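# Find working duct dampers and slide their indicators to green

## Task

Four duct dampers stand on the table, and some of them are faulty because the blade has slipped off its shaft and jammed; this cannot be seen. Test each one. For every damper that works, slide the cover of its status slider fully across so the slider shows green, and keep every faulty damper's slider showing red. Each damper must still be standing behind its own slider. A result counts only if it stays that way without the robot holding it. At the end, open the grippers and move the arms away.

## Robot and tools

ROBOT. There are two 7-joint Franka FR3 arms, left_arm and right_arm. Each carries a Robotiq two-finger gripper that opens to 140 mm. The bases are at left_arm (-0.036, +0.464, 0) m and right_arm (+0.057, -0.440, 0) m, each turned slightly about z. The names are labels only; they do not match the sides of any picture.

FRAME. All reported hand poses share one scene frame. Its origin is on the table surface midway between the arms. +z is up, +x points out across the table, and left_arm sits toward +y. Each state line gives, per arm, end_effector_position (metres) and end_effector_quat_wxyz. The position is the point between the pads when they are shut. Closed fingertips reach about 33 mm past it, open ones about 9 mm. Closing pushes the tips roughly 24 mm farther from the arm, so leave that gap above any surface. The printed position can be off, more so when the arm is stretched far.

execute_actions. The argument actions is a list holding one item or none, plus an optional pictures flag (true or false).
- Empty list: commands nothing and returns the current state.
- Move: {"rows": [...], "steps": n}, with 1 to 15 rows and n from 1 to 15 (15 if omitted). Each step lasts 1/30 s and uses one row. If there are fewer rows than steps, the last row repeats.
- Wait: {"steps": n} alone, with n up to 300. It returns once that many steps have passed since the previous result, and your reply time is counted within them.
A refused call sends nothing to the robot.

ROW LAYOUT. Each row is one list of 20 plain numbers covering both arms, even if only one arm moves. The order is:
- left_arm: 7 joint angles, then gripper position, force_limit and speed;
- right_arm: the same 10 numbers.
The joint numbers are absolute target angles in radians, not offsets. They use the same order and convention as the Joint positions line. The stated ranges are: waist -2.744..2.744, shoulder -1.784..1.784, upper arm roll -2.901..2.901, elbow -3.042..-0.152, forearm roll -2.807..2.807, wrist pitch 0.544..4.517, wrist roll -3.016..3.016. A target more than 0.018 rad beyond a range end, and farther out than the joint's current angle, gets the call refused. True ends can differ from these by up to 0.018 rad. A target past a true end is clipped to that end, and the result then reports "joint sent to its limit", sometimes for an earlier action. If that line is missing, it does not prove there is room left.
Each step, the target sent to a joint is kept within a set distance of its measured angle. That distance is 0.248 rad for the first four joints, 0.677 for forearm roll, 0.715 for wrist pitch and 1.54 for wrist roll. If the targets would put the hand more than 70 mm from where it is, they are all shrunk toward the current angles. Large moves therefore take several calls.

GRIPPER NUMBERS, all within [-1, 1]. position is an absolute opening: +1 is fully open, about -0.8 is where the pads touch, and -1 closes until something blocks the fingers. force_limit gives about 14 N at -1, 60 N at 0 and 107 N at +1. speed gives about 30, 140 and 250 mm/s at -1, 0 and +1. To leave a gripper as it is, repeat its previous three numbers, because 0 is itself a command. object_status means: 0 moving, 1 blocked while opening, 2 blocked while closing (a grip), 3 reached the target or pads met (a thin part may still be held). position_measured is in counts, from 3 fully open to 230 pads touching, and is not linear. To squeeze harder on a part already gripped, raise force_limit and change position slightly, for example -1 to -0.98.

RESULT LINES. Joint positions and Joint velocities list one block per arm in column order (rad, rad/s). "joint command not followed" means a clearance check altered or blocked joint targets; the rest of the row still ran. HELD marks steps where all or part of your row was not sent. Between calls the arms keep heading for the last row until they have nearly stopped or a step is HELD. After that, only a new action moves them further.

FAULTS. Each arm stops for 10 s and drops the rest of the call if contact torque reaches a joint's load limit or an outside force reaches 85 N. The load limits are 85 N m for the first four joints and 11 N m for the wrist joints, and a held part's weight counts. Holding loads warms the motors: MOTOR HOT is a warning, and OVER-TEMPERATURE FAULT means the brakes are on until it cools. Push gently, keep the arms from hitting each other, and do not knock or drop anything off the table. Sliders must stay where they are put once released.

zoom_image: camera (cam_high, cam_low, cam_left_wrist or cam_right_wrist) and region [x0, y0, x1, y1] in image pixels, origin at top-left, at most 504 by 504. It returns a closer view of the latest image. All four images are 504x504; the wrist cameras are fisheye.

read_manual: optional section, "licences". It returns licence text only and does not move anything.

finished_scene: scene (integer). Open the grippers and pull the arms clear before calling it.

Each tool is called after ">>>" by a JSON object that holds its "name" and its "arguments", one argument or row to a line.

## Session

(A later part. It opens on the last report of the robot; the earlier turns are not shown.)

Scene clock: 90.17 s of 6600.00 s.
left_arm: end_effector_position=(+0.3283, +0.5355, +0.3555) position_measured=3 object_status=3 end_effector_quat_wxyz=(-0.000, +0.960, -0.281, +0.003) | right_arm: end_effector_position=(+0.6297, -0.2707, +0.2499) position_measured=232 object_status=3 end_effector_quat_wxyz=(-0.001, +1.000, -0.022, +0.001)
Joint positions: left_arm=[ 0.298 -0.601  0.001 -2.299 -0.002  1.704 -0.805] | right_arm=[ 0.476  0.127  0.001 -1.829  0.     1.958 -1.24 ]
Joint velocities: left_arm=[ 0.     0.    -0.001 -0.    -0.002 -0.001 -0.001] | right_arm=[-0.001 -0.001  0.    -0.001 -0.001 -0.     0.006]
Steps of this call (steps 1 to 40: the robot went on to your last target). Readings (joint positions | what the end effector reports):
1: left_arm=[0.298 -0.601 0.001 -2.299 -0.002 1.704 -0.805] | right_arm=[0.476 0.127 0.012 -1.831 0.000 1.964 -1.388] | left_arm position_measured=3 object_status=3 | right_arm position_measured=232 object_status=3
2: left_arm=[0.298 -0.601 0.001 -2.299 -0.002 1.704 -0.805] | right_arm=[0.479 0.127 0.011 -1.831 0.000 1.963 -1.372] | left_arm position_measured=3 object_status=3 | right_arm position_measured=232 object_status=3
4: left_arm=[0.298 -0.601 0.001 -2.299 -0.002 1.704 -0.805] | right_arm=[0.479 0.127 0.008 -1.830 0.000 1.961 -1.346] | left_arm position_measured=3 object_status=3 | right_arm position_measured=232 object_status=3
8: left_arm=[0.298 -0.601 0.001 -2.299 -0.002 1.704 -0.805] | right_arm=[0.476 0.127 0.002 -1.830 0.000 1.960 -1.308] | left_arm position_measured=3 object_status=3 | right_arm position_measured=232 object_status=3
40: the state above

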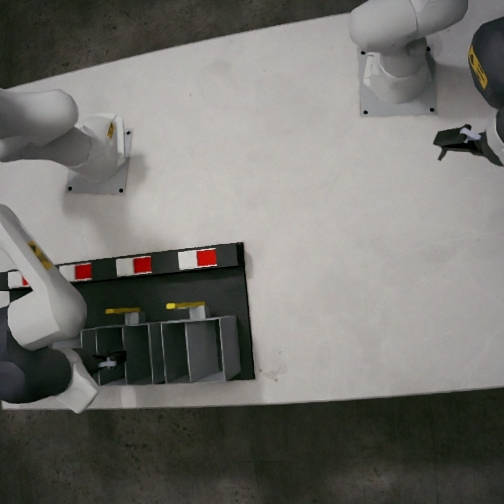

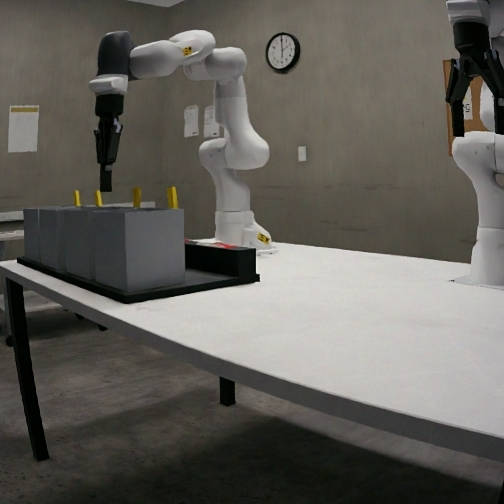

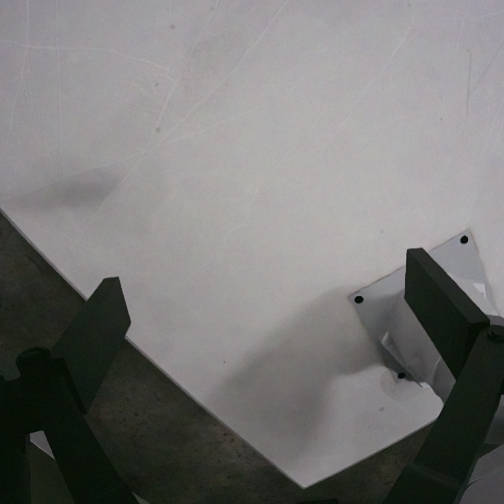

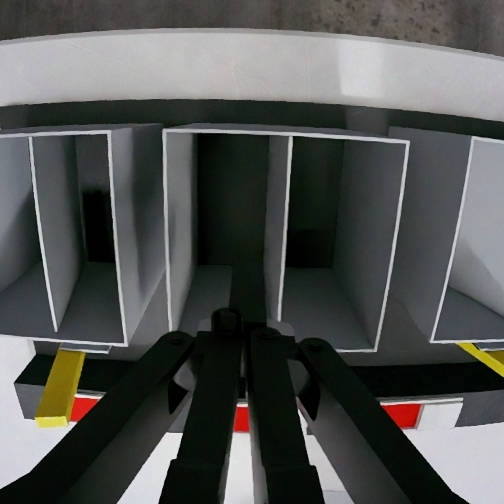

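>>> {"name": "execute_actions", "arguments": {
  "actions": [
    {"rows":[[0.3,-0.6,0,-2.3,0,1.7,-0.8,1,0,0,0.49,0.164,0,-1.897,0,2.061,-1.22,-1,-0.3,0]]}
  ],
  "pictures": false
}}

>>> {"name": "execute_actions", "arguments": {
  "actions": [
    {"rows":[[0.3,-0.6,0,-2.3,0,1.7,-0.8,1,0,0,0.49,0.207,0,-1.967,0,2.174,-1.22,-1,-0.3,0]]}
  ],
  "pictures": false
}}

>>> {"name": "execute_actions", "arguments": {
  "actions": [
    {"rows":[[0.3,-0.6,0,-2.3,0,1.7,-0.8,1,0,0,0.49,0.207,0,-1.967,0,2.174,-1.22,0.2,-0.3,-1]]}
  ],
  "pictures": false
}}

>>> {"name": "execute_actions", "arguments": {
  "actions": [
    {"steps":80}
  ]
}}

Scene clock: 94.97 s of 6600.00 s.
left_arm: end_effector_position=(+0.3283, +0.5355, +0.3555) position_measured=3 object_status=3 end_effector_quat_wxyz=(-0.000, +0.960, -0.281, +0.003) | right_arm: end_effector_position=(+0.6262, -0.2643, +0.2035) position_measured=232 object_status=3 end_effector_quat_wxyz=(+0.001, +1.000, -0.023, -0.005)
Joint positions: left_arm=[ 0.298 -0.601  0.001 -2.299 -0.002  1.704 -0.805] | right_arm=[ 0.489  0.165 -0.    -1.896  0.     2.052 -1.226]
Joint velocities: left_arm=[ 0.  0.  0. -0. -0.  0.  0.] | right_arm=[ 0.001 -0.004 -0.     0.002 -0.     0.034  0.011]
Steps of this call (steps 1 to 15: the robot went on to your last target; steps 16 to 90: nothing new was sent; then 1.30 s passed at rest; steps 91 to 105: all 15 steps of this action). Readings (joint positions | what the end effector reports):
91: left_arm=[0.298 -0.601 0.001 -2.299 -0.002 1.704 -0.805] | right_arm=[0.478 0.127 -0.000 -1.841 0.000 1.977 -1.237] | left_arm position_measured=3 object_status=3 | right_arm position_measured=232 object_status=3
92: left_arm=[0.298 -0.601 0.001 -2.299 -0.002 1.704 -0.805] | right_arm=[0.480 0.133 -0.001 -1.856 0.000 1.992 -1.236] | left_arm position_measured=3 object_status=3 | right_arm position_measured=232 object_status=3
94: left_arm=[0.298 -0.601 0.001 -2.299 -0.002 1.704 -0.805] | right_arm=[0.485 0.152 -0.000 -1.879 0.000 2.013 -1.233] | left_arm position_measured=3 object_status=3 | right_arm position_measured=232 object_status=3
98: left_arm=[0.298 -0.601 0.001 -2.299 -0.002 1.704 -0.805] | right_arm=[0.489 0.168 -0.000 -1.896 0.000 2.035 -1.230] | left_arm position_measured=3 object_status=3 | right_arm position_measured=232 object_status=3
105: the state above

Scene clock: 95.47 s of 6600.00 s.
left_arm: end_effector_position=(+0.3283, +0.5355, +0.3555) position_measured=3 object_status=3 end_effector_quat_wxyz=(-0.000, +0.960, -0.281, +0.003) | right_arm: end_effector_position=(+0.6240, -0.2650, +0.1555) position_measured=232 object_status=3 end_effector_quat_wxyz=(+0.002, +1.000, -0.024, -0.005)
Joint positions: left_arm=[ 0.298 -0.601  0.001 -2.299 -0.002  1.704 -0.805] | right_arm=[ 0.489  0.208 -0.    -1.967  0.     2.164 -1.224]
Joint velocities: left_arm=[ 0.     0.001 -0.001 -0.    -0.001  0.    -0.   ] | right_arm=[-0.002 -0.002  0.    -0.    -0.001  0.041  0.002]
Steps of this call (steps 1 to 15: all 15 steps of this action). Readings (joint positions | what the end effector reports):
1: left_arm=[0.298 -0.601 0.001 -2.299 -0.002 1.704 -0.805] | right_arm=[0.489 0.166 -0.000 -1.908 0.000 2.074 -1.226] | left_arm position_measured=3 object_status=3 | right_arm position_measured=232 object_status=3
2: left_arm=[0.298 -0.601 0.001 -2.299 -0.002 1.704 -0.805] | right_arm=[0.489 0.173 -0.000 -1.924 0.000 2.093 -1.226] | left_arm position_measured=3 object_status=3 | right_arm position_measured=232 object_status=3
4: left_arm=[0.298 -0.601 0.001 -2.299 -0.002 1.704 -0.805] | right_arm=[0.489 0.194 -0.000 -1.948 0.000 2.118 -1.225] | left_arm position_measured=3 object_status=3 | right_arm position_measured=232 object_status=3
8: left_arm=[0.298 -0.601 0.001 -2.299 -0.002 1.704 -0.805] | right_arm=[0.489 0.211 -0.000 -1.966 0.000 2.144 -1.225] | left_arm position_measured=3 object_status=3 | right_arm position_measured=232 object_status=3
15: the state above

Scene clock: 95.97 s of 6600.00 s.
left_arm: end_effector_position=(+0.3283, +0.5355, +0.3555) position_measured=3 object_status=3 end_effector_quat_wxyz=(-0.000, +0.960, -0.281, +0.003) | right_arm: end_effector_position=(+0.6259, -0.2644, +0.1560) position_measured=210 object_status=0 end_effector_quat_wxyz=(+0.001, +1.000, -0.024, -0.002)
Joint positions: left_arm=[ 0.298 -0.601  0.001 -2.299 -0.002  1.704 -0.805] | right_arm=[ 0.489  0.208 -0.    -1.967  0.     2.17  -1.224]
Joint velocities: left_arm=[ 0.    -0.     0.001 -0.    -0.    -0.001  0.001] | right_arm=[ 0.001  0.001 -0.001 -0.    -0.001  0.002  0.001]
Steps of this call (steps 1 to 15: all 15 steps of this action). Readings (joint positions | what the end effector reports):
1: left_arm=[0.298 -0.601 0.001 -2.299 -0.002 1.704 -0.805] | right_arm=[0.489 0.208 -0.000 -1.967 0.000 2.165 -1.224] | left_arm position_measured=3 object_status=3 | right_arm position_measured=232 object_status=0
2: left_arm=[0.298 -0.601 0.001 -2.299 -0.002 1.704 -0.805] | right_arm=[0.489 0.208 -0.000 -1.967 0.000 2.166 -1.224] | left_arm position_measured=3 object_status=3 | right_arm position_measured=232 object_status=0
4: left_arm=[0.298 -0.601 0.001 -2.299 -0.002 1.704 -0.805] | right_arm=[0.489 0.208 -0.000 -1.967 0.000 2.168 -1.224] | left_arm position_measured=3 object_status=3 | right_arm position_measured=227 object_status=0
8: left_arm=[0.298 -0.601 0.001 -2.299 -0.002 1.704 -0.805] | right_arm=[0.489 0.208 -0.000 -1.967 0.000 2.169 -1.224] | left_arm position_measured=3 object_status=3 | right_arm position_measured=221 object_status=0
15: the state above

Scene clock: 98.63 s of 6600.00 s.
left_arm: end_effector_position=(+0.3283, +0.5355, +0.3555) position_measured=3 object_status=3 end_effector_quat_wxyz=(-0.000, +0.960, -0.281, +0.003) | right_arm: end_effector_position=(+0.6250, -0.2638, +0.1542) position_measured=104 object_status=3 end_effector_quat_wxyz=(+0.001, +1.000, -0.023, -0.003)
Joint positions: left_arm=[ 0.298 -0.601  0.001 -2.299 -0.002  1.704 -0.805] | right_arm=[ 0.49   0.21   0.    -1.968  0.     2.172 -1.223]
Joint velocities: left_arm=[ 0.001  0.    -0.001  0.001 -0.    -0.001  0.001] | right_arm=[-0.    -0.001  0.001 -0.001 -0.     0.    -0.001]
Steps of this call (steps 1 to 15: the robot went on to your last target; steps 16 to 80: nothing new was sent). Readings (joint positions | what the end effector reports):
1: left_arm=[0.298 -0.601 0.001 -2.299 -0.002 1.704 -0.805] | right_arm=[0.489 0.208 -0.000 -1.967 0.000 2.170 -1.223] | left_arm position_measured=3 object_status=3 | right_arm position_measured=208 object_status=0
2: left_arm=[0.298 -0.601 0.001 -2.299 -0.002 1.704 -0.805] | right_arm=[0.489 0.208 -0.000 -1.967 0.000 2.170 -1.223] | left_arm position_measured=3 object_status=3 | right_arm position_measured=206 object_status=0
4: left_arm=[0.298 -0.601 0.001 -2.299 -0.002 1.704 -0.805] | right_arm=[0.489 0.208 -0.000 -1.967 0.000 2.171 -1.223] | left_arm position_measured=3 object_status=3 | right_arm position_measured=203 object_status=0
8: left_arm=[0.298 -0.601 0.001 -2.299 -0.002 1.704 -0.805] | right_arm=[0.489 0.208 -0.000 -1.967 0.000 2.171 -1.223] | left_arm position_measured=3 object_status=3 | right_arm position_measured=197 object_status=0
80: the state above
All arms were judged still, so your last target was given up. Only a new action makes them travel on or press farther. Fingers that are still opening or closing keep moving.

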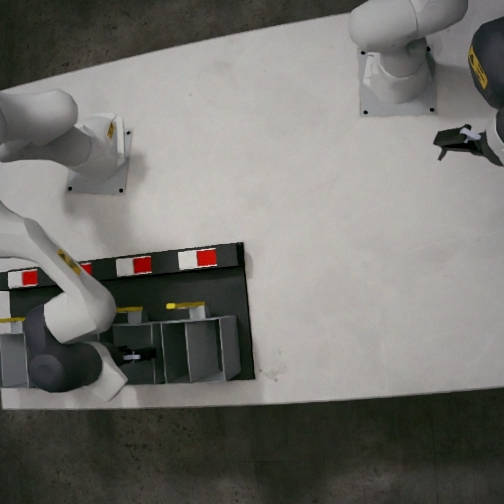

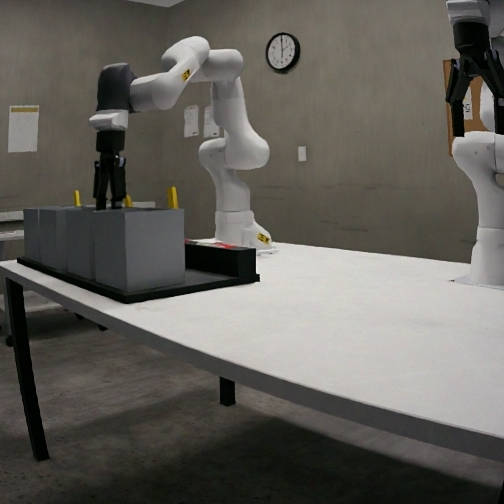

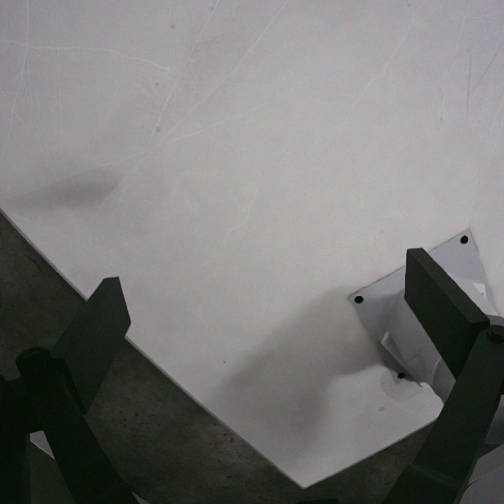

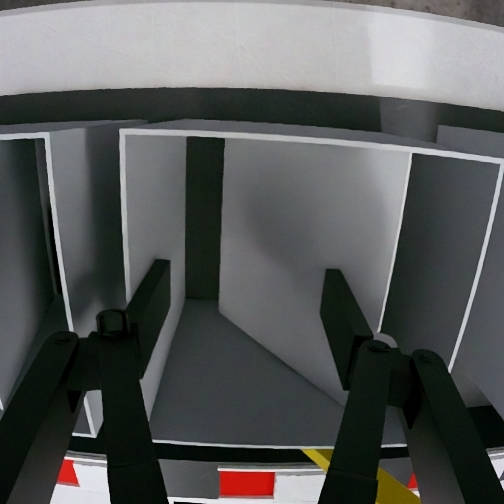

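>>> {"name": "execute_actions", "arguments": {
  "actions": [
    {"rows":[[0.3,-0.6,0,-2.3,0,1.7,-0.8,1,0,0,0.49,0.207,0,-1.967,0,2.174,-1.22,-1,-0.3,0]],"steps":12}
  ],
  "pictures": false
}}

>>> {"name": "execute_actions", "arguments": {
  "actions": [
    {"rows":[[0.3,-0.6,0,-2.3,0,1.7,-0.8,1,0,0,0.49,0.128,0,-1.827,0,1.955,-1.22,-1,-0.3,0]]}
  ],
  "pictures": false
}}

>>> {"name": "execute_actions", "arguments": {
  "actions": [
    {"rows":[[0.3,-0.6,0,-2.3,0,1.7,-0.8,1,0,0,0.648,0.279,0,-1.62,0,1.899,-1.062,-1,-0.3,0]]}
  ],
  "pictures": false
}}

>>> {"name": "execute_actions", "arguments": {
  "actions": [
    {"steps":30}
  ]
}}

Scene clock: 105.17 s of 6600.00 s.
left_arm: end_effector_position=(+0.3283, +0.5355, +0.3555) position_measured=3 object_status=3 end_effector_quat_wxyz=(-0.000, +0.960, -0.281, +0.003) | right_arm: end_effector_position=(+0.6254, -0.2637, +0.1554) position_measured=186 object_status=0 end_effector_quat_wxyz=(+0.001, +1.000, -0.023, -0.002)
Joint positions: left_arm=[ 0.298 -0.601  0.001 -2.299 -0.002  1.704 -0.805] | right_arm=[ 0.49   0.208  0.    -1.968  0.     2.172 -1.223]
Joint velocities: left_arm=[-0.    -0.001  0.001 -0.     0.    -0.    -0.001] | right_arm=[ 0.002  0.     0.001  0.    -0.001  0.    -0.   ]
Steps of this call (steps 1 to 90: nothing new was sent; then 3.13 s passed at rest; steps 91 to 102: all 12 steps of this action). Readings (joint positions | what the end effector reports):
91: left_arm=[0.298 -0.601 0.001 -2.299 -0.002 1.704 -0.805] | right_arm=[0.490 0.210 0.000 -1.968 0.000 2.172 -1.223] | left_arm position_measured=3 object_status=3 | right_arm position_measured=104 object_status=0
92: left_arm=[0.298 -0.601 0.001 -2.299 -0.002 1.704 -0.805] | right_arm=[0.490 0.210 0.000 -1.968 0.000 2.172 -1.223] | left_arm position_measured=3 object_status=3 | right_arm position_measured=110 object_status=0
94: left_arm=[0.298 -0.601 0.001 -2.299 -0.002 1.704 -0.805] | right_arm=[0.490 0.209 0.000 -1.968 0.000 2.172 -1.223] | left_arm position_measured=3 object_status=3 | right_arm position_measured=125 object_status=0
98: left_arm=[0.298 -0.601 0.001 -2.299 -0.002 1.704 -0.805] | right_arm=[0.490 0.208 0.000 -1.968 0.000 2.172 -1.223] | left_arm position_measured=3 object_status=3 | right_arm position_measured=156 object_status=0
102: the state above

Scene clock: 105.67 s of 6600.00 s.
left_arm: end_effector_position=(+0.3283, +0.5355, +0.3555) position_measured=3 object_status=3 end_effector_quat_wxyz=(-0.000, +0.960, -0.281, +0.003) | right_arm: end_effector_position=(+0.6328, -0.2614, +0.2529) position_measured=232 object_status=3 end_effector_quat_wxyz=(-0.003, +1.000, -0.023, +0.009)
Joint positions: left_arm=[ 0.298 -0.601  0.001 -2.299 -0.002  1.704 -0.805] | right_arm=[ 0.49   0.127  0.    -1.826  0.     1.972 -1.223]
Joint velocities: left_arm=[ 0.001 -0.001  0.    -0.001 -0.     0.    -0.001] | right_arm=[ 0.001  0.02   0.001 -0.002  0.001 -0.082 -0.   ]
Steps of this call (steps 1 to 15: all 15 steps of this action). Readings (joint positions | what the end effector reports):
1: left_arm=[0.298 -0.601 0.001 -2.299 -0.002 1.704 -0.805] | right_arm=[0.490 0.208 0.000 -1.950 0.000 2.142 -1.223] | left_arm position_measured=3 object_status=3 | right_arm position_measured=194 object_status=0
2: left_arm=[0.298 -0.601 0.001 -2.299 -0.002 1.704 -0.805] | right_arm=[0.490 0.198 0.000 -1.924 0.000 2.114 -1.223] | left_arm position_measured=3 object_status=3 | right_arm position_measured=201 object_status=0
4: left_arm=[0.298 -0.601 0.001 -2.299 -0.002 1.704 -0.805] | right_arm=[0.490 0.164 0.000 -1.874 0.000 2.065 -1.223] | left_arm position_measured=3 object_status=3 | right_arm position_measured=216 object_status=0
8: left_arm=[0.298 -0.601 0.001 -2.299 -0.002 1.704 -0.805] | right_arm=[0.490 0.119 0.000 -1.828 0.000 2.011 -1.223] | left_arm position_measured=3 object_status=3 | right_arm position_measured=232 object_status=0
15: the state above

Scene clock: 106.17 s of 6600.00 s.
left_arm: end_effector_position=(+0.3283, +0.5355, +0.3555) position_measured=3 object_status=3 end_effector_quat_wxyz=(-0.000, +0.960, -0.281, +0.003) | right_arm: end_effector_position=(+0.6347, -0.1517, +0.2494) position_measured=232 object_status=3 end_effector_quat_wxyz=(-0.001, +1.000, -0.004, +0.002)
Joint positions: left_arm=[ 0.298 -0.601  0.001 -2.299 -0.002  1.704 -0.805] | right_arm=[ 0.65   0.278  0.002 -1.623 -0.     1.907 -1.099]
Joint velocities: left_arm=[-0.001  0.    -0.    -0.001 -0.001 -0.001 -0.002] | right_arm=[-0.026  0.001 -0.029  0.014 -0.    -0.026  0.113]
Steps of this call (steps 1 to 15: all 15 steps of this action). Readings (joint positions | what the end effector reports):
1: left_arm=[0.298 -0.601 0.001 -2.299 -0.002 1.704 -0.805] | right_arm=[0.508 0.149 -0.011 -1.790 -0.001 1.959 -1.214] | left_arm position_measured=3 object_status=3 | right_arm position_measured=232 object_status=3
2: left_arm=[0.298 -0.601 0.001 -2.299 -0.002 1.704 -0.805] | right_arm=[0.531 0.177 -0.015 -1.749 -0.001 1.954 -1.203] | left_arm position_measured=3 object_status=3 | right_arm position_measured=232 object_status=3
4: left_arm=[0.298 -0.601 0.001 -2.299 -0.002 1.704 -0.805] | right_arm=[0.583 0.227 -0.013 -1.684 -0.001 1.940 -1.179] | left_arm position_measured=3 object_status=3 | right_arm position_measured=232 object_status=3
8: left_arm=[0.298 -0.601 0.001 -2.299 -0.002 1.704 -0.805] | right_arm=[0.647 0.273 0.007 -1.636 -0.000 1.920 -1.139] | left_arm position_measured=3 object_status=3 | right_arm position_measured=232 object_status=3
15: the state above

Scene clock: 107.17 s of 6600.00 s.
left_arm: end_effector_position=(+0.3283, +0.5355, +0.3555) position_measured=3 object_status=3 end_effector_quat_wxyz=(-0.000, +0.960, -0.281, +0.003) | right_arm: end_effector_position=(+0.6345, -0.1538, +0.2494) position_measured=232 object_status=3 end_effector_quat_wxyz=(-0.000, +1.000, -0.022, +0.001)
Joint positions: left_arm=[ 0.298 -0.601  0.001 -2.299 -0.002  1.704 -0.805] | right_arm=[ 0.649  0.278  0.001 -1.622 -0.     1.902 -1.067]
Joint velocities: left_arm=[ 0.001  0.     0.    -0.     0.001 -0.    -0.002] | right_arm=[-0.    -0.     0.    -0.    -0.     0.001  0.005]
Steps of this call (steps 1 to 30: the robot went on to your last target). Readings (joint positions | what the end effector reports):
1: left_arm=[0.298 -0.601 0.001 -2.299 -0.002 1.704 -0.805] | right_arm=[0.649 0.278 0.002 -1.623 -0.000 1.906 -1.096] | left_arm position_measured=3 object_status=3 | right_arm position_measured=232 object_status=3
2: left_arm=[0.298 -0.601 0.001 -2.299 -0.002 1.704 -0.805] | right_arm=[0.649 0.278 0.001 -1.623 -0.000 1.905 -1.093] | left_arm position_measured=3 object_status=3 | right_arm position_measured=232 object_status=3
4: left_arm=[0.298 -0.601 0.001 -2.299 -0.002 1.704 -0.805] | right_arm=[0.649 0.278 0.001 -1.623 -0.000 1.904 -1.087] | left_arm position_measured=3 object_status=3 | right_arm position_measured=232 object_status=3
8: left_arm=[0.298 -0.601 0.001 -2.299 -0.002 1.704 -0.805] | right_arm=[0.649 0.278 0.001 -1.623 -0.000 1.903 -1.080] | left_arm position_measured=3 object_status=3 | right_arm position_measured=232 object_status=3
30: the state above
All arms were judged still, so your last target was given up. Only a new action makes them travel on or press farther. Fingers that are still opening or closing keep moving.

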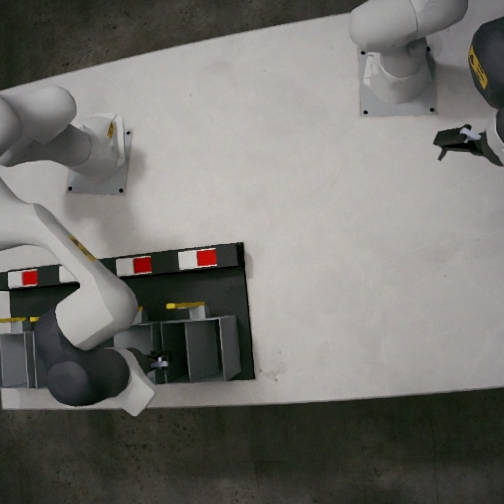

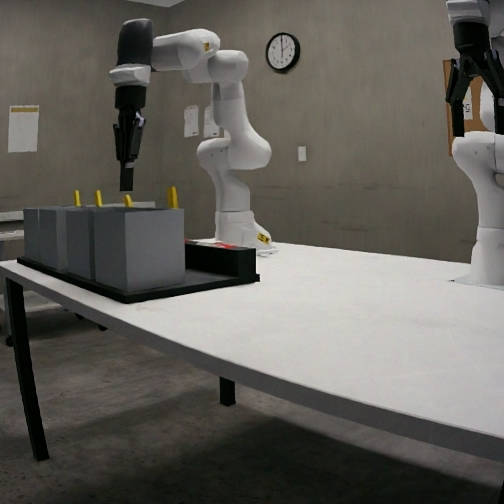

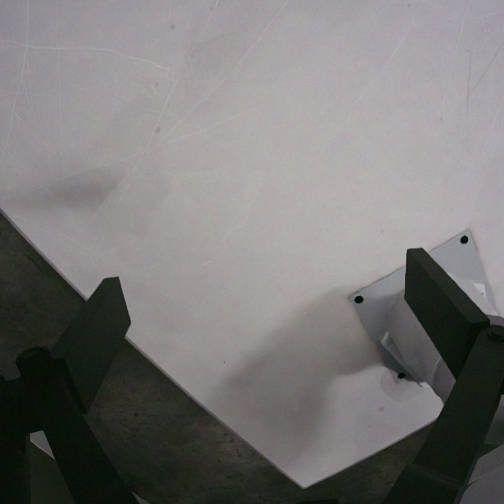

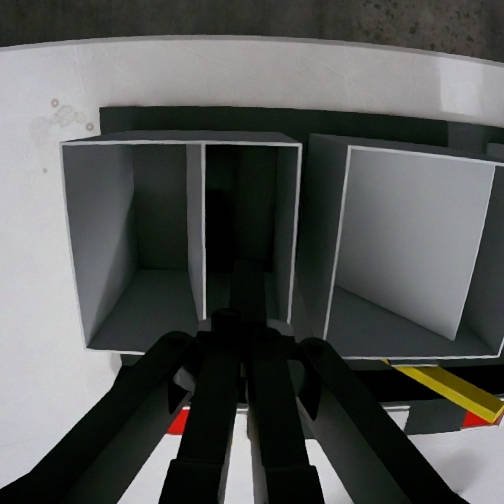

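>>> {"name": "execute_actions", "arguments": {
  "actions": [
    {"rows":[[0.3,-0.6,0,-2.3,0,1.7,-0.8,1,0,0,0.648,0.31,0,-1.695,0,2.005,-1.062,-1,-0.3,0]]}
  ],
  "pictures": false
}}

>>> {"name": "execute_actions", "arguments": {
  "actions": [
    {"rows":[[0.3,-0.6,0,-2.3,0,1.7,-0.8,1,0,0,0.648,0.3445,0,-1.765,0,2.109,-1.062,-1,-0.3,0]]}
  ],
  "pictures": false
}}

>>> {"name": "execute_actions", "arguments": {
  "actions": [
    {"rows":[[0.3,-0.6,0,-2.3,0,1.7,-0.8,1,0,0,0.648,0.3445,0,-1.765,0,2.109,-1.062,0,-0.3,-1]]}
  ],
  "pictures": false
}}

>>> {"name": "execute_actions", "arguments": {
  "actions": [
    {"steps":65}
  ]
}}

Scene clock: 121.67 s of 6600.00 s.
left_arm: end_effector_position=(+0.3283, +0.5355, +0.3555) position_measured=3 object_status=3 end_effector_quat_wxyz=(-0.000, +0.960, -0.281, +0.003) | right_arm: end_effector_position=(+0.6332, -0.1544, +0.2022) position_measured=232 object_status=3 end_effector_quat_wxyz=(+0.002, +1.000, -0.023, -0.004)
Joint positions: left_arm=[ 0.298 -0.601  0.001 -2.299 -0.002  1.704 -0.805] | right_arm=[ 0.649  0.311  0.001 -1.695 -0.     1.996 -1.065]
Joint velocities: left_arm=[-0.    -0.001  0.     0.001  0.001 -0.     0.001] | right_arm=[-0.002 -0.004 -0.     0.    -0.     0.036 -0.   ]
Steps of this call (steps 1 to 90: nothing new was sent; then 11.00 s passed at rest; steps 91 to 105: all 15 steps of this action). Readings (joint positions | what the end effector reports):
91: left_arm=[0.298 -0.601 0.001 -2.299 -0.002 1.704 -0.805] | right_arm=[0.649 0.277 0.001 -1.636 -0.000 1.921 -1.065] | left_arm position_measured=3 object_status=3 | right_arm position_measured=232 object_status=3
92: left_arm=[0.298 -0.601 0.001 -2.299 -0.002 1.704 -0.805] | right_arm=[0.649 0.281 0.001 -1.651 -0.000 1.936 -1.065] | left_arm position_measured=3 object_status=3 | right_arm position_measured=232 object_status=3
94: left_arm=[0.298 -0.601 0.001 -2.299 -0.002 1.704 -0.805] | right_arm=[0.649 0.298 0.001 -1.675 -0.000 1.957 -1.065] | left_arm position_measured=3 object_status=3 | right_arm position_measured=232 object_status=3
98: left_arm=[0.298 -0.601 0.001 -2.299 -0.002 1.704 -0.805] | right_arm=[0.649 0.315 0.001 -1.694 -0.000 1.980 -1.065] | left_arm position_measured=3 object_status=3 | right_arm position_measured=232 object_status=3
105: the state above

Scene clock: 122.17 s of 6600.00 s.
left_arm: end_effector_position=(+0.3283, +0.5355, +0.3555) position_measured=3 object_status=3 end_effector_quat_wxyz=(-0.000, +0.960, -0.281, +0.003) | right_arm: end_effector_position=(+0.6314, -0.1553, +0.1564) position_measured=232 object_status=3 end_effector_quat_wxyz=(+0.002, +1.000, -0.023, -0.005)
Joint positions: left_arm=[ 0.298 -0.601  0.001 -2.299 -0.002  1.704 -0.805] | right_arm=[ 0.649  0.346  0.001 -1.765 -0.     2.1   -1.065]
Joint velocities: left_arm=[ 0.     0.    -0.001  0.    -0.    -0.001  0.   ] | right_arm=[-0.001 -0.005 -0.001  0.    -0.001  0.037  0.   ]
Steps of this call (steps 1 to 15: all 15 steps of this action). Readings (joint positions | what the end effector reports):
1: left_arm=[0.298 -0.601 0.001 -2.299 -0.002 1.704 -0.805] | right_arm=[0.649 0.310 0.001 -1.707 -0.000 2.017 -1.065] | left_arm position_measured=3 object_status=3 | right_arm position_measured=232 object_status=3
2: left_arm=[0.298 -0.601 0.001 -2.299 -0.002 1.704 -0.805] | right_arm=[0.649 0.315 0.001 -1.722 -0.000 2.034 -1.065] | left_arm position_measured=3 object_status=3 | right_arm position_measured=232 object_status=3
4: left_arm=[0.298 -0.601 0.001 -2.299 -0.002 1.704 -0.805] | right_arm=[0.649 0.332 0.001 -1.746 -0.000 2.057 -1.065] | left_arm position_measured=3 object_status=3 | right_arm position_measured=232 object_status=3
8: left_arm=[0.298 -0.601 0.001 -2.299 -0.002 1.704 -0.805] | right_arm=[0.649 0.349 0.001 -1.764 -0.000 2.081 -1.065] | left_arm position_measured=3 object_status=3 | right_arm position_measured=232 object_status=3
15: the state above

Scene clock: 122.67 s of 6600.00 s.
left_arm: end_effector_position=(+0.3283, +0.5355, +0.3555) position_measured=3 object_status=3 end_effector_quat_wxyz=(-0.000, +0.960, -0.281, +0.003) | right_arm: end_effector_position=(+0.6330, -0.1545, +0.1570) position_measured=210 object_status=0 end_effector_quat_wxyz=(+0.001, +1.000, -0.023, -0.002)
Joint positions: left_arm=[ 0.298 -0.601  0.001 -2.299 -0.002  1.704 -0.805] | right_arm=[ 0.649  0.346  0.001 -1.765 -0.     2.105 -1.065]
Joint velocities: left_arm=[ 0.     0.     0.    -0.     0.001  0.     0.001] | right_arm=[ 0.    -0.    -0.001  0.     0.     0.002 -0.001]
Steps of this call (steps 1 to 15: all 15 steps of this action). Readings (joint positions | what the end effector reports):
1: left_arm=[0.298 -0.601 0.001 -2.299 -0.002 1.704 -0.805] | right_arm=[0.649 0.346 0.001 -1.765 -0.000 2.101 -1.065] | left_arm position_measured=3 object_status=3 | right_arm position_measured=232 object_status=0
2: left_arm=[0.298 -0.601 0.001 -2.299 -0.002 1.704 -0.805] | right_arm=[0.649 0.346 0.001 -1.765 -0.000 2.102 -1.065] | left_arm position_measured=3 object_status=3 | right_arm position_measured=232 object_status=0
4: left_arm=[0.298 -0.601 0.001 -2.299 -0.002 1.704 -0.805] | right_arm=[0.649 0.346 0.001 -1.765 -0.000 2.103 -1.065] | left_arm position_measured=3 object_status=3 | right_arm position_measured=227 object_status=0
8: left_arm=[0.298 -0.601 0.001 -2.299 -0.002 1.704 -0.805] | right_arm=[0.649 0.346 0.001 -1.765 -0.000 2.104 -1.065] | left_arm position_measured=3 object_status=3 | right_arm position_measured=221 object_status=0
15: the state above

Scene clock: 124.83 s of 6600.00 s.
left_arm: end_effector_position=(+0.3283, +0.5355, +0.3555) position_measured=3 object_status=3 end_effector_quat_wxyz=(-0.000, +0.960, -0.281, +0.003) | right_arm: end_effector_position=(+0.6333, -0.1544, +0.1568) position_measured=140 object_status=1 end_effector_quat_wxyz=(+0.000, +1.000, -0.023, -0.002)
Joint positions: left_arm=[ 0.298 -0.601  0.001 -2.299 -0.002  1.704 -0.805] | right_arm=[ 0.648  0.346  0.001 -1.765  0.001  2.107 -1.065]
Joint velocities: left_arm=[-0.001  0.001 -0.    -0.001  0.    -0.001  0.001] | right_arm=[ 0.    -0.001  0.001 -0.     0.    -0.001 -0.002]
Steps of this call (steps 1 to 15: the robot went on to your last target; steps 16 to 65: nothing new was sent). Readings (joint positions | what the end effector reports):
1: left_arm=[0.298 -0.601 0.001 -2.299 -0.002 1.704 -0.805] | right_arm=[0.649 0.346 0.001 -1.765 -0.000 2.105 -1.065] | left_arm position_measured=3 object_status=3 | right_arm position_measured=208 object_status=0
2: left_arm=[0.298 -0.601 0.001 -2.299 -0.002 1.704 -0.805] | right_arm=[0.649 0.346 0.001 -1.765 -0.000 2.105 -1.065] | left_arm position_measured=3 object_status=3 | right_arm position_measured=206 object_status=0
4: left_arm=[0.298 -0.601 0.001 -2.299 -0.002 1.704 -0.805] | right_arm=[0.649 0.346 0.001 -1.765 -0.000 2.106 -1.065] | left_arm position_measured=3 object_status=3 | right_arm position_measured=203 object_status=0
8: left_arm=[0.298 -0.601 0.001 -2.299 -0.002 1.704 -0.805] | right_arm=[0.649 0.346 0.001 -1.765 -0.000 2.106 -1.065] | left_arm position_measured=3 object_status=3 | right_arm position_measured=197 object_status=0
65: the state above
All arms were judged still, so your last target was given up. Only a new action makes them travel on or press farther. Fingers that are still opening or closing keep moving.

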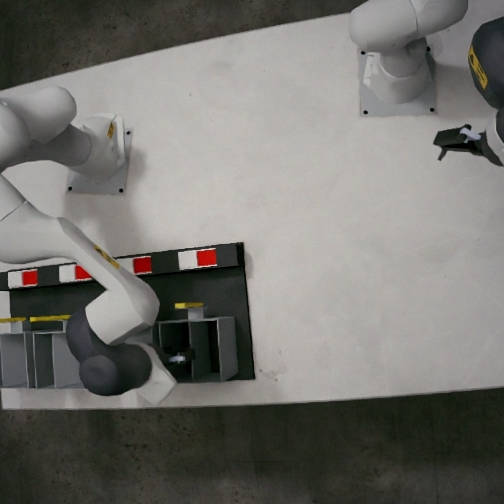

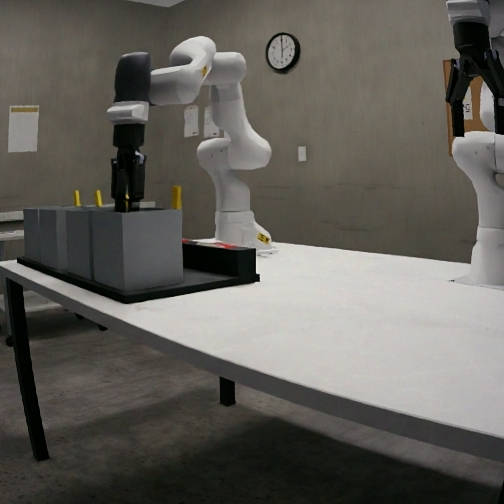

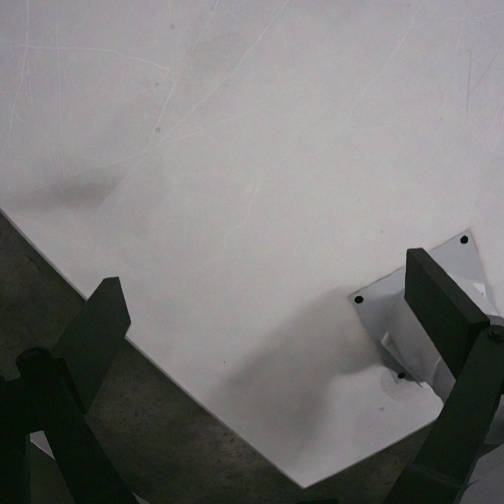

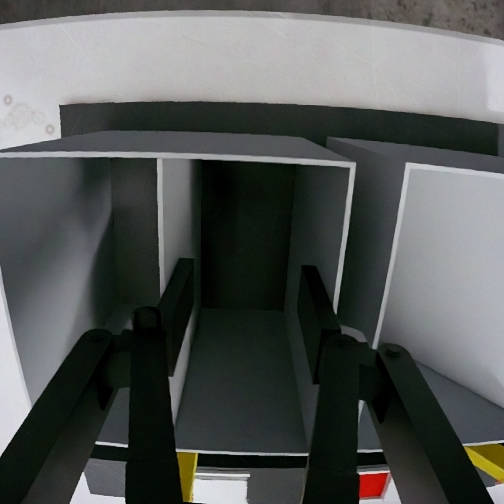

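>>> {"name": "execute_actions", "arguments": {
  "actions": [
    {"rows":[[0.3,-0.6,0,-2.3,0,1.7,-0.8,1,0,0,0.648,0.3445,0,-1.765,0,2.109,-1.062,-1,-0.3,0]],"steps":10}
  ],
  "pictures": false
}}

>>> {"name": "execute_actions", "arguments": {
  "actions": [
    {"rows":[[0.3,-0.6,0,-2.3,0,1.7,-0.8,1,0,0,0.648,0.279,0,-1.62,0,1.899,-1.062,-1,-0.3,0]]}
  ],
  "pictures": false
}}

>>> {"name": "execute_actions", "arguments": {
  "actions": [
    {"rows":[[0.3,-0.6,0,-2.3,0,1.7,-0.8,1,0,0,-0.151,0.128,0,-1.827,0,1.955,-1.861,-1,-0.3,0]]}
  ],
  "pictures": false
}}

>>> {"name": "execute_actions", "arguments": {
  "actions": [
    {"steps":55}
  ]
}}

Scene clock: 129.67 s of 6600.00 s.
left_arm: end_effector_position=(+0.3283, +0.5355, +0.3555) position_measured=3 object_status=3 end_effector_quat_wxyz=(-0.000, +0.960, -0.281, +0.003) | right_arm: end_effector_position=(+0.6334, -0.1545, +0.1569) position_measured=207 object_status=0 end_effector_quat_wxyz=(+0.000, +1.000, -0.023, -0.002)
Joint positions: left_arm=[ 0.298 -0.601  0.001 -2.299 -0.002  1.704 -0.805] | right_arm=[ 0.648  0.346  0.001 -1.765  0.001  2.107 -1.065]
Joint velocities: left_arm=[ 0.001  0.     0.    -0.001 -0.001  0.    -0.001] | right_arm=[-0.002 -0.    -0.001  0.     0.001  0.001  0.   ]
Steps of this call (steps 1 to 90: nothing new was sent; then 1.50 s passed at rest; steps 91 to 100: all 10 steps of this action). Readings (joint positions | what the end effector reports):
91: left_arm=[0.298 -0.601 0.001 -2.299 -0.002 1.704 -0.805] | right_arm=[0.648 0.346 0.001 -1.765 0.001 2.107 -1.065] | left_arm position_measured=3 object_status=3 | right_arm position_measured=140 object_status=0
92: left_arm=[0.298 -0.601 0.001 -2.299 -0.002 1.704 -0.805] | right_arm=[0.648 0.346 0.001 -1.765 0.001 2.107 -1.065] | left_arm position_measured=3 object_status=3 | right_arm position_measured=143 object_status=0
94: left_arm=[0.298 -0.601 0.001 -2.299 -0.002 1.704 -0.805] | right_arm=[0.648 0.346 0.001 -1.765 0.001 2.107 -1.065] | left_arm position_measured=3 object_status=3 | right_arm position_measured=161 object_status=0
98: left_arm=[0.298 -0.601 0.001 -2.299 -0.002 1.704 -0.805] | right_arm=[0.648 0.346 0.001 -1.765 0.001 2.107 -1.065] | left_arm position_measured=3 object_status=3 | right_arm position_measured=192 object_status=0
100: the state above

Scene clock: 130.17 s of 6600.00 s.
left_arm: end_effector_position=(+0.3283, +0.5355, +0.3555) position_measured=3 object_status=3 end_effector_quat_wxyz=(-0.000, +0.960, -0.281, +0.003) | right_arm: end_effector_position=(+0.6395, -0.1515, +0.2529) position_measured=232 object_status=3 end_effector_quat_wxyz=(-0.005, +1.000, -0.023, +0.008)
Joint positions: left_arm=[ 0.298 -0.601  0.001 -2.299 -0.002  1.704 -0.805] | right_arm=[ 0.648  0.278  0.001 -1.619  0.001  1.915 -1.065]
Joint velocities: left_arm=[-0.001 -0.001  0.     0.     0.001  0.001  0.001] | right_arm=[-0.001  0.025 -0.    -0.003 -0.    -0.081  0.001]
Steps of this call (steps 1 to 15: all 15 steps of this action). Readings (joint positions | what the end effector reports):
1: left_arm=[0.298 -0.601 0.001 -2.299 -0.002 1.704 -0.805] | right_arm=[0.648 0.347 0.001 -1.745 0.001 2.078 -1.065] | left_arm position_measured=3 object_status=3 | right_arm position_measured=215 object_status=0
2: left_arm=[0.298 -0.601 0.001 -2.299 -0.002 1.704 -0.805] | right_arm=[0.648 0.341 0.001 -1.718 0.001 2.051 -1.065] | left_arm position_measured=3 object_status=3 | right_arm position_measured=222 object_status=0
4: left_arm=[0.298 -0.601 0.001 -2.299 -0.002 1.704 -0.805] | right_arm=[0.648 0.312 0.001 -1.668 0.001 2.004 -1.065] | left_arm position_measured=3 object_status=3 | right_arm position_measured=232 object_status=0
8: left_arm=[0.298 -0.601 0.001 -2.299 -0.002 1.704 -0.805] | right_arm=[0.648 0.269 0.001 -1.621 0.001 1.952 -1.065] | left_arm position_measured=3 object_status=3 | right_arm position_measured=232 object_status=0
15: the state above

Scene clock: 130.67 s of 6600.00 s.
left_arm: end_effector_position=(+0.3283, +0.5355, +0.3555) position_measured=3 object_status=3 end_effector_quat_wxyz=(-0.000, +0.960, -0.281, +0.003) | right_arm: end_effector_position=(+0.6576, -0.4484, +0.2495) position_measured=232 object_status=3 end_effector_quat_wxyz=(-0.001, +0.998, -0.065, -0.004)
Joint positions: left_arm=[ 0.298 -0.601  0.001 -2.299 -0.002  1.704 -0.805] | right_arm=[ 0.17   0.148  0.004 -1.8    0.002  1.939 -1.456]
Joint velocities: left_arm=[ 0.    -0.001  0.     0.     0.    -0.     0.001] | right_arm=[-1.026 -0.069 -0.076 -0.097  0.     0.025 -0.569]
Steps of this call (steps 1 to 15: all 15 steps of this action). Readings (joint positions | what the end effector reports):
1: left_arm=[0.298 -0.601 0.001 -2.299 -0.002 1.704 -0.805] | right_arm=[0.632 0.264 0.011 -1.642 0.001 1.919 -1.096] | left_arm position_measured=3 object_status=3 | right_arm position_measured=232 object_status=3
2: left_arm=[0.298 -0.601 0.001 -2.299 -0.002 1.704 -0.805] | right_arm=[0.608 0.248 0.016 -1.668 0.002 1.920 -1.128] | left_arm position_measured=3 object_status=3 | right_arm position_measured=232 object_status=3
4: left_arm=[0.298 -0.601 0.001 -2.299 -0.002 1.704 -0.805] | right_arm=[0.551 0.220 0.017 -1.707 0.002 1.924 -1.189] | left_arm position_measured=3 object_status=3 | right_arm position_measured=232 object_status=3
8: left_arm=[0.298 -0.601 0.001 -2.299 -0.002 1.704 -0.805] | right_arm=[0.419 0.180 0.012 -1.758 0.002 1.930 -1.299] | left_arm position_measured=3 object_status=3 | right_arm position_measured=232 object_status=3
15: the state above

Scene clock: 132.50 s of 6600.00 s.
left_arm: end_effector_position=(+0.3283, +0.5355, +0.3555) position_measured=3 object_status=3 end_effector_quat_wxyz=(-0.000, +0.960, -0.281, +0.003) | right_arm: end_effector_position=(+0.6191, -0.6401, +0.2499) position_measured=232 object_status=3 end_effector_quat_wxyz=(-0.000, +1.000, -0.028, -0.001)
Joint positions: left_arm=[ 0.298 -0.601  0.001 -2.299 -0.002  1.704 -0.805] | right_arm=[-0.152  0.129 -0.001 -1.825  0.     1.952 -1.856]
Joint velocities: left_arm=[ 0.001 -0.    -0.002  0.    -0.    -0.001 -0.003] | right_arm=[ 0.     0.001 -0.    -0.     0.001  0.002 -0.004]
Steps of this call (steps 1 to 55: the robot went on to your last target). Readings (joint positions | what the end effector reports):
1: left_arm=[0.298 -0.601 0.001 -2.299 -0.002 1.704 -0.805] | right_arm=[0.134 0.146 0.004 -1.803 0.002 1.940 -1.475] | left_arm position_measured=3 object_status=3 | right_arm position_measured=232 object_status=3
2: left_arm=[0.298 -0.601 0.001 -2.299 -0.002 1.704 -0.805] | right_arm=[0.098 0.144 0.003 -1.805 0.002 1.941 -1.493] | left_arm position_measured=3 object_status=3 | right_arm position_measured=232 object_status=3
4: left_arm=[0.298 -0.601 0.001 -2.299 -0.002 1.704 -0.805] | right_arm=[0.024 0.141 0.002 -1.810 0.002 1.942 -1.530] | left_arm position_measured=3 object_status=3 | right_arm position_measured=232 object_status=3
8: left_arm=[0.298 -0.601 0.001 -2.299 -0.002 1.704 -0.805] | right_arm=[-0.111 0.134 -0.005 -1.820 0.001 1.947 -1.632] | left_arm position_measured=3 object_status=3 | right_arm position_measured=232 object_status=3
55: the state above

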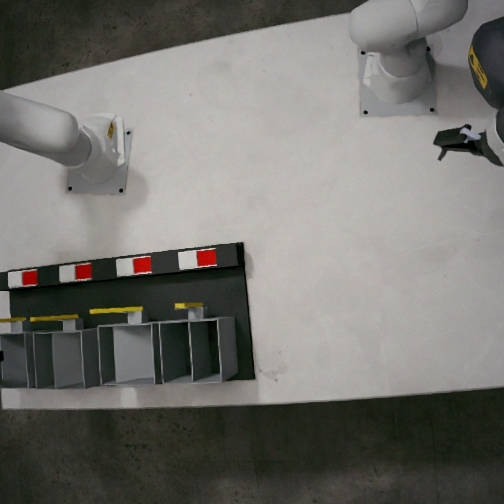

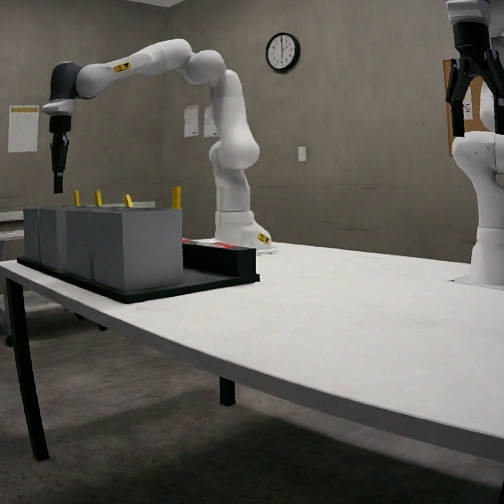

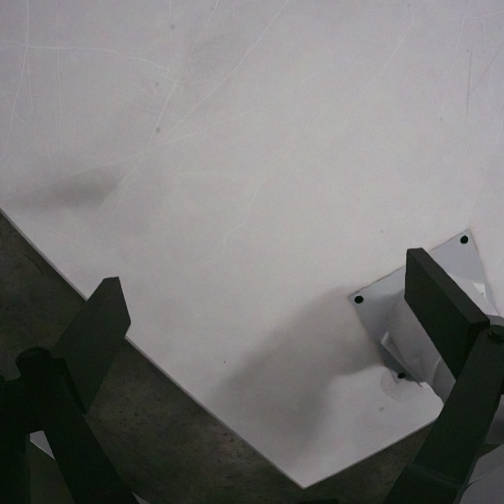

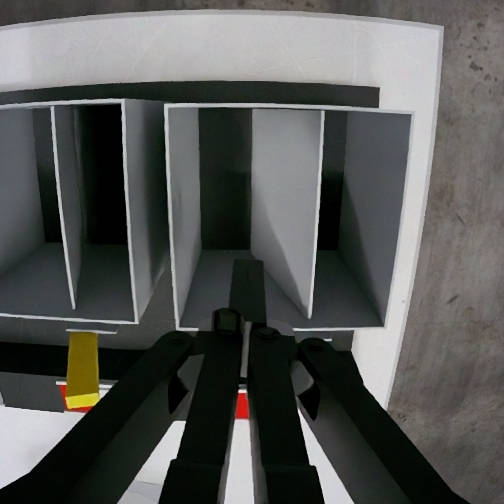

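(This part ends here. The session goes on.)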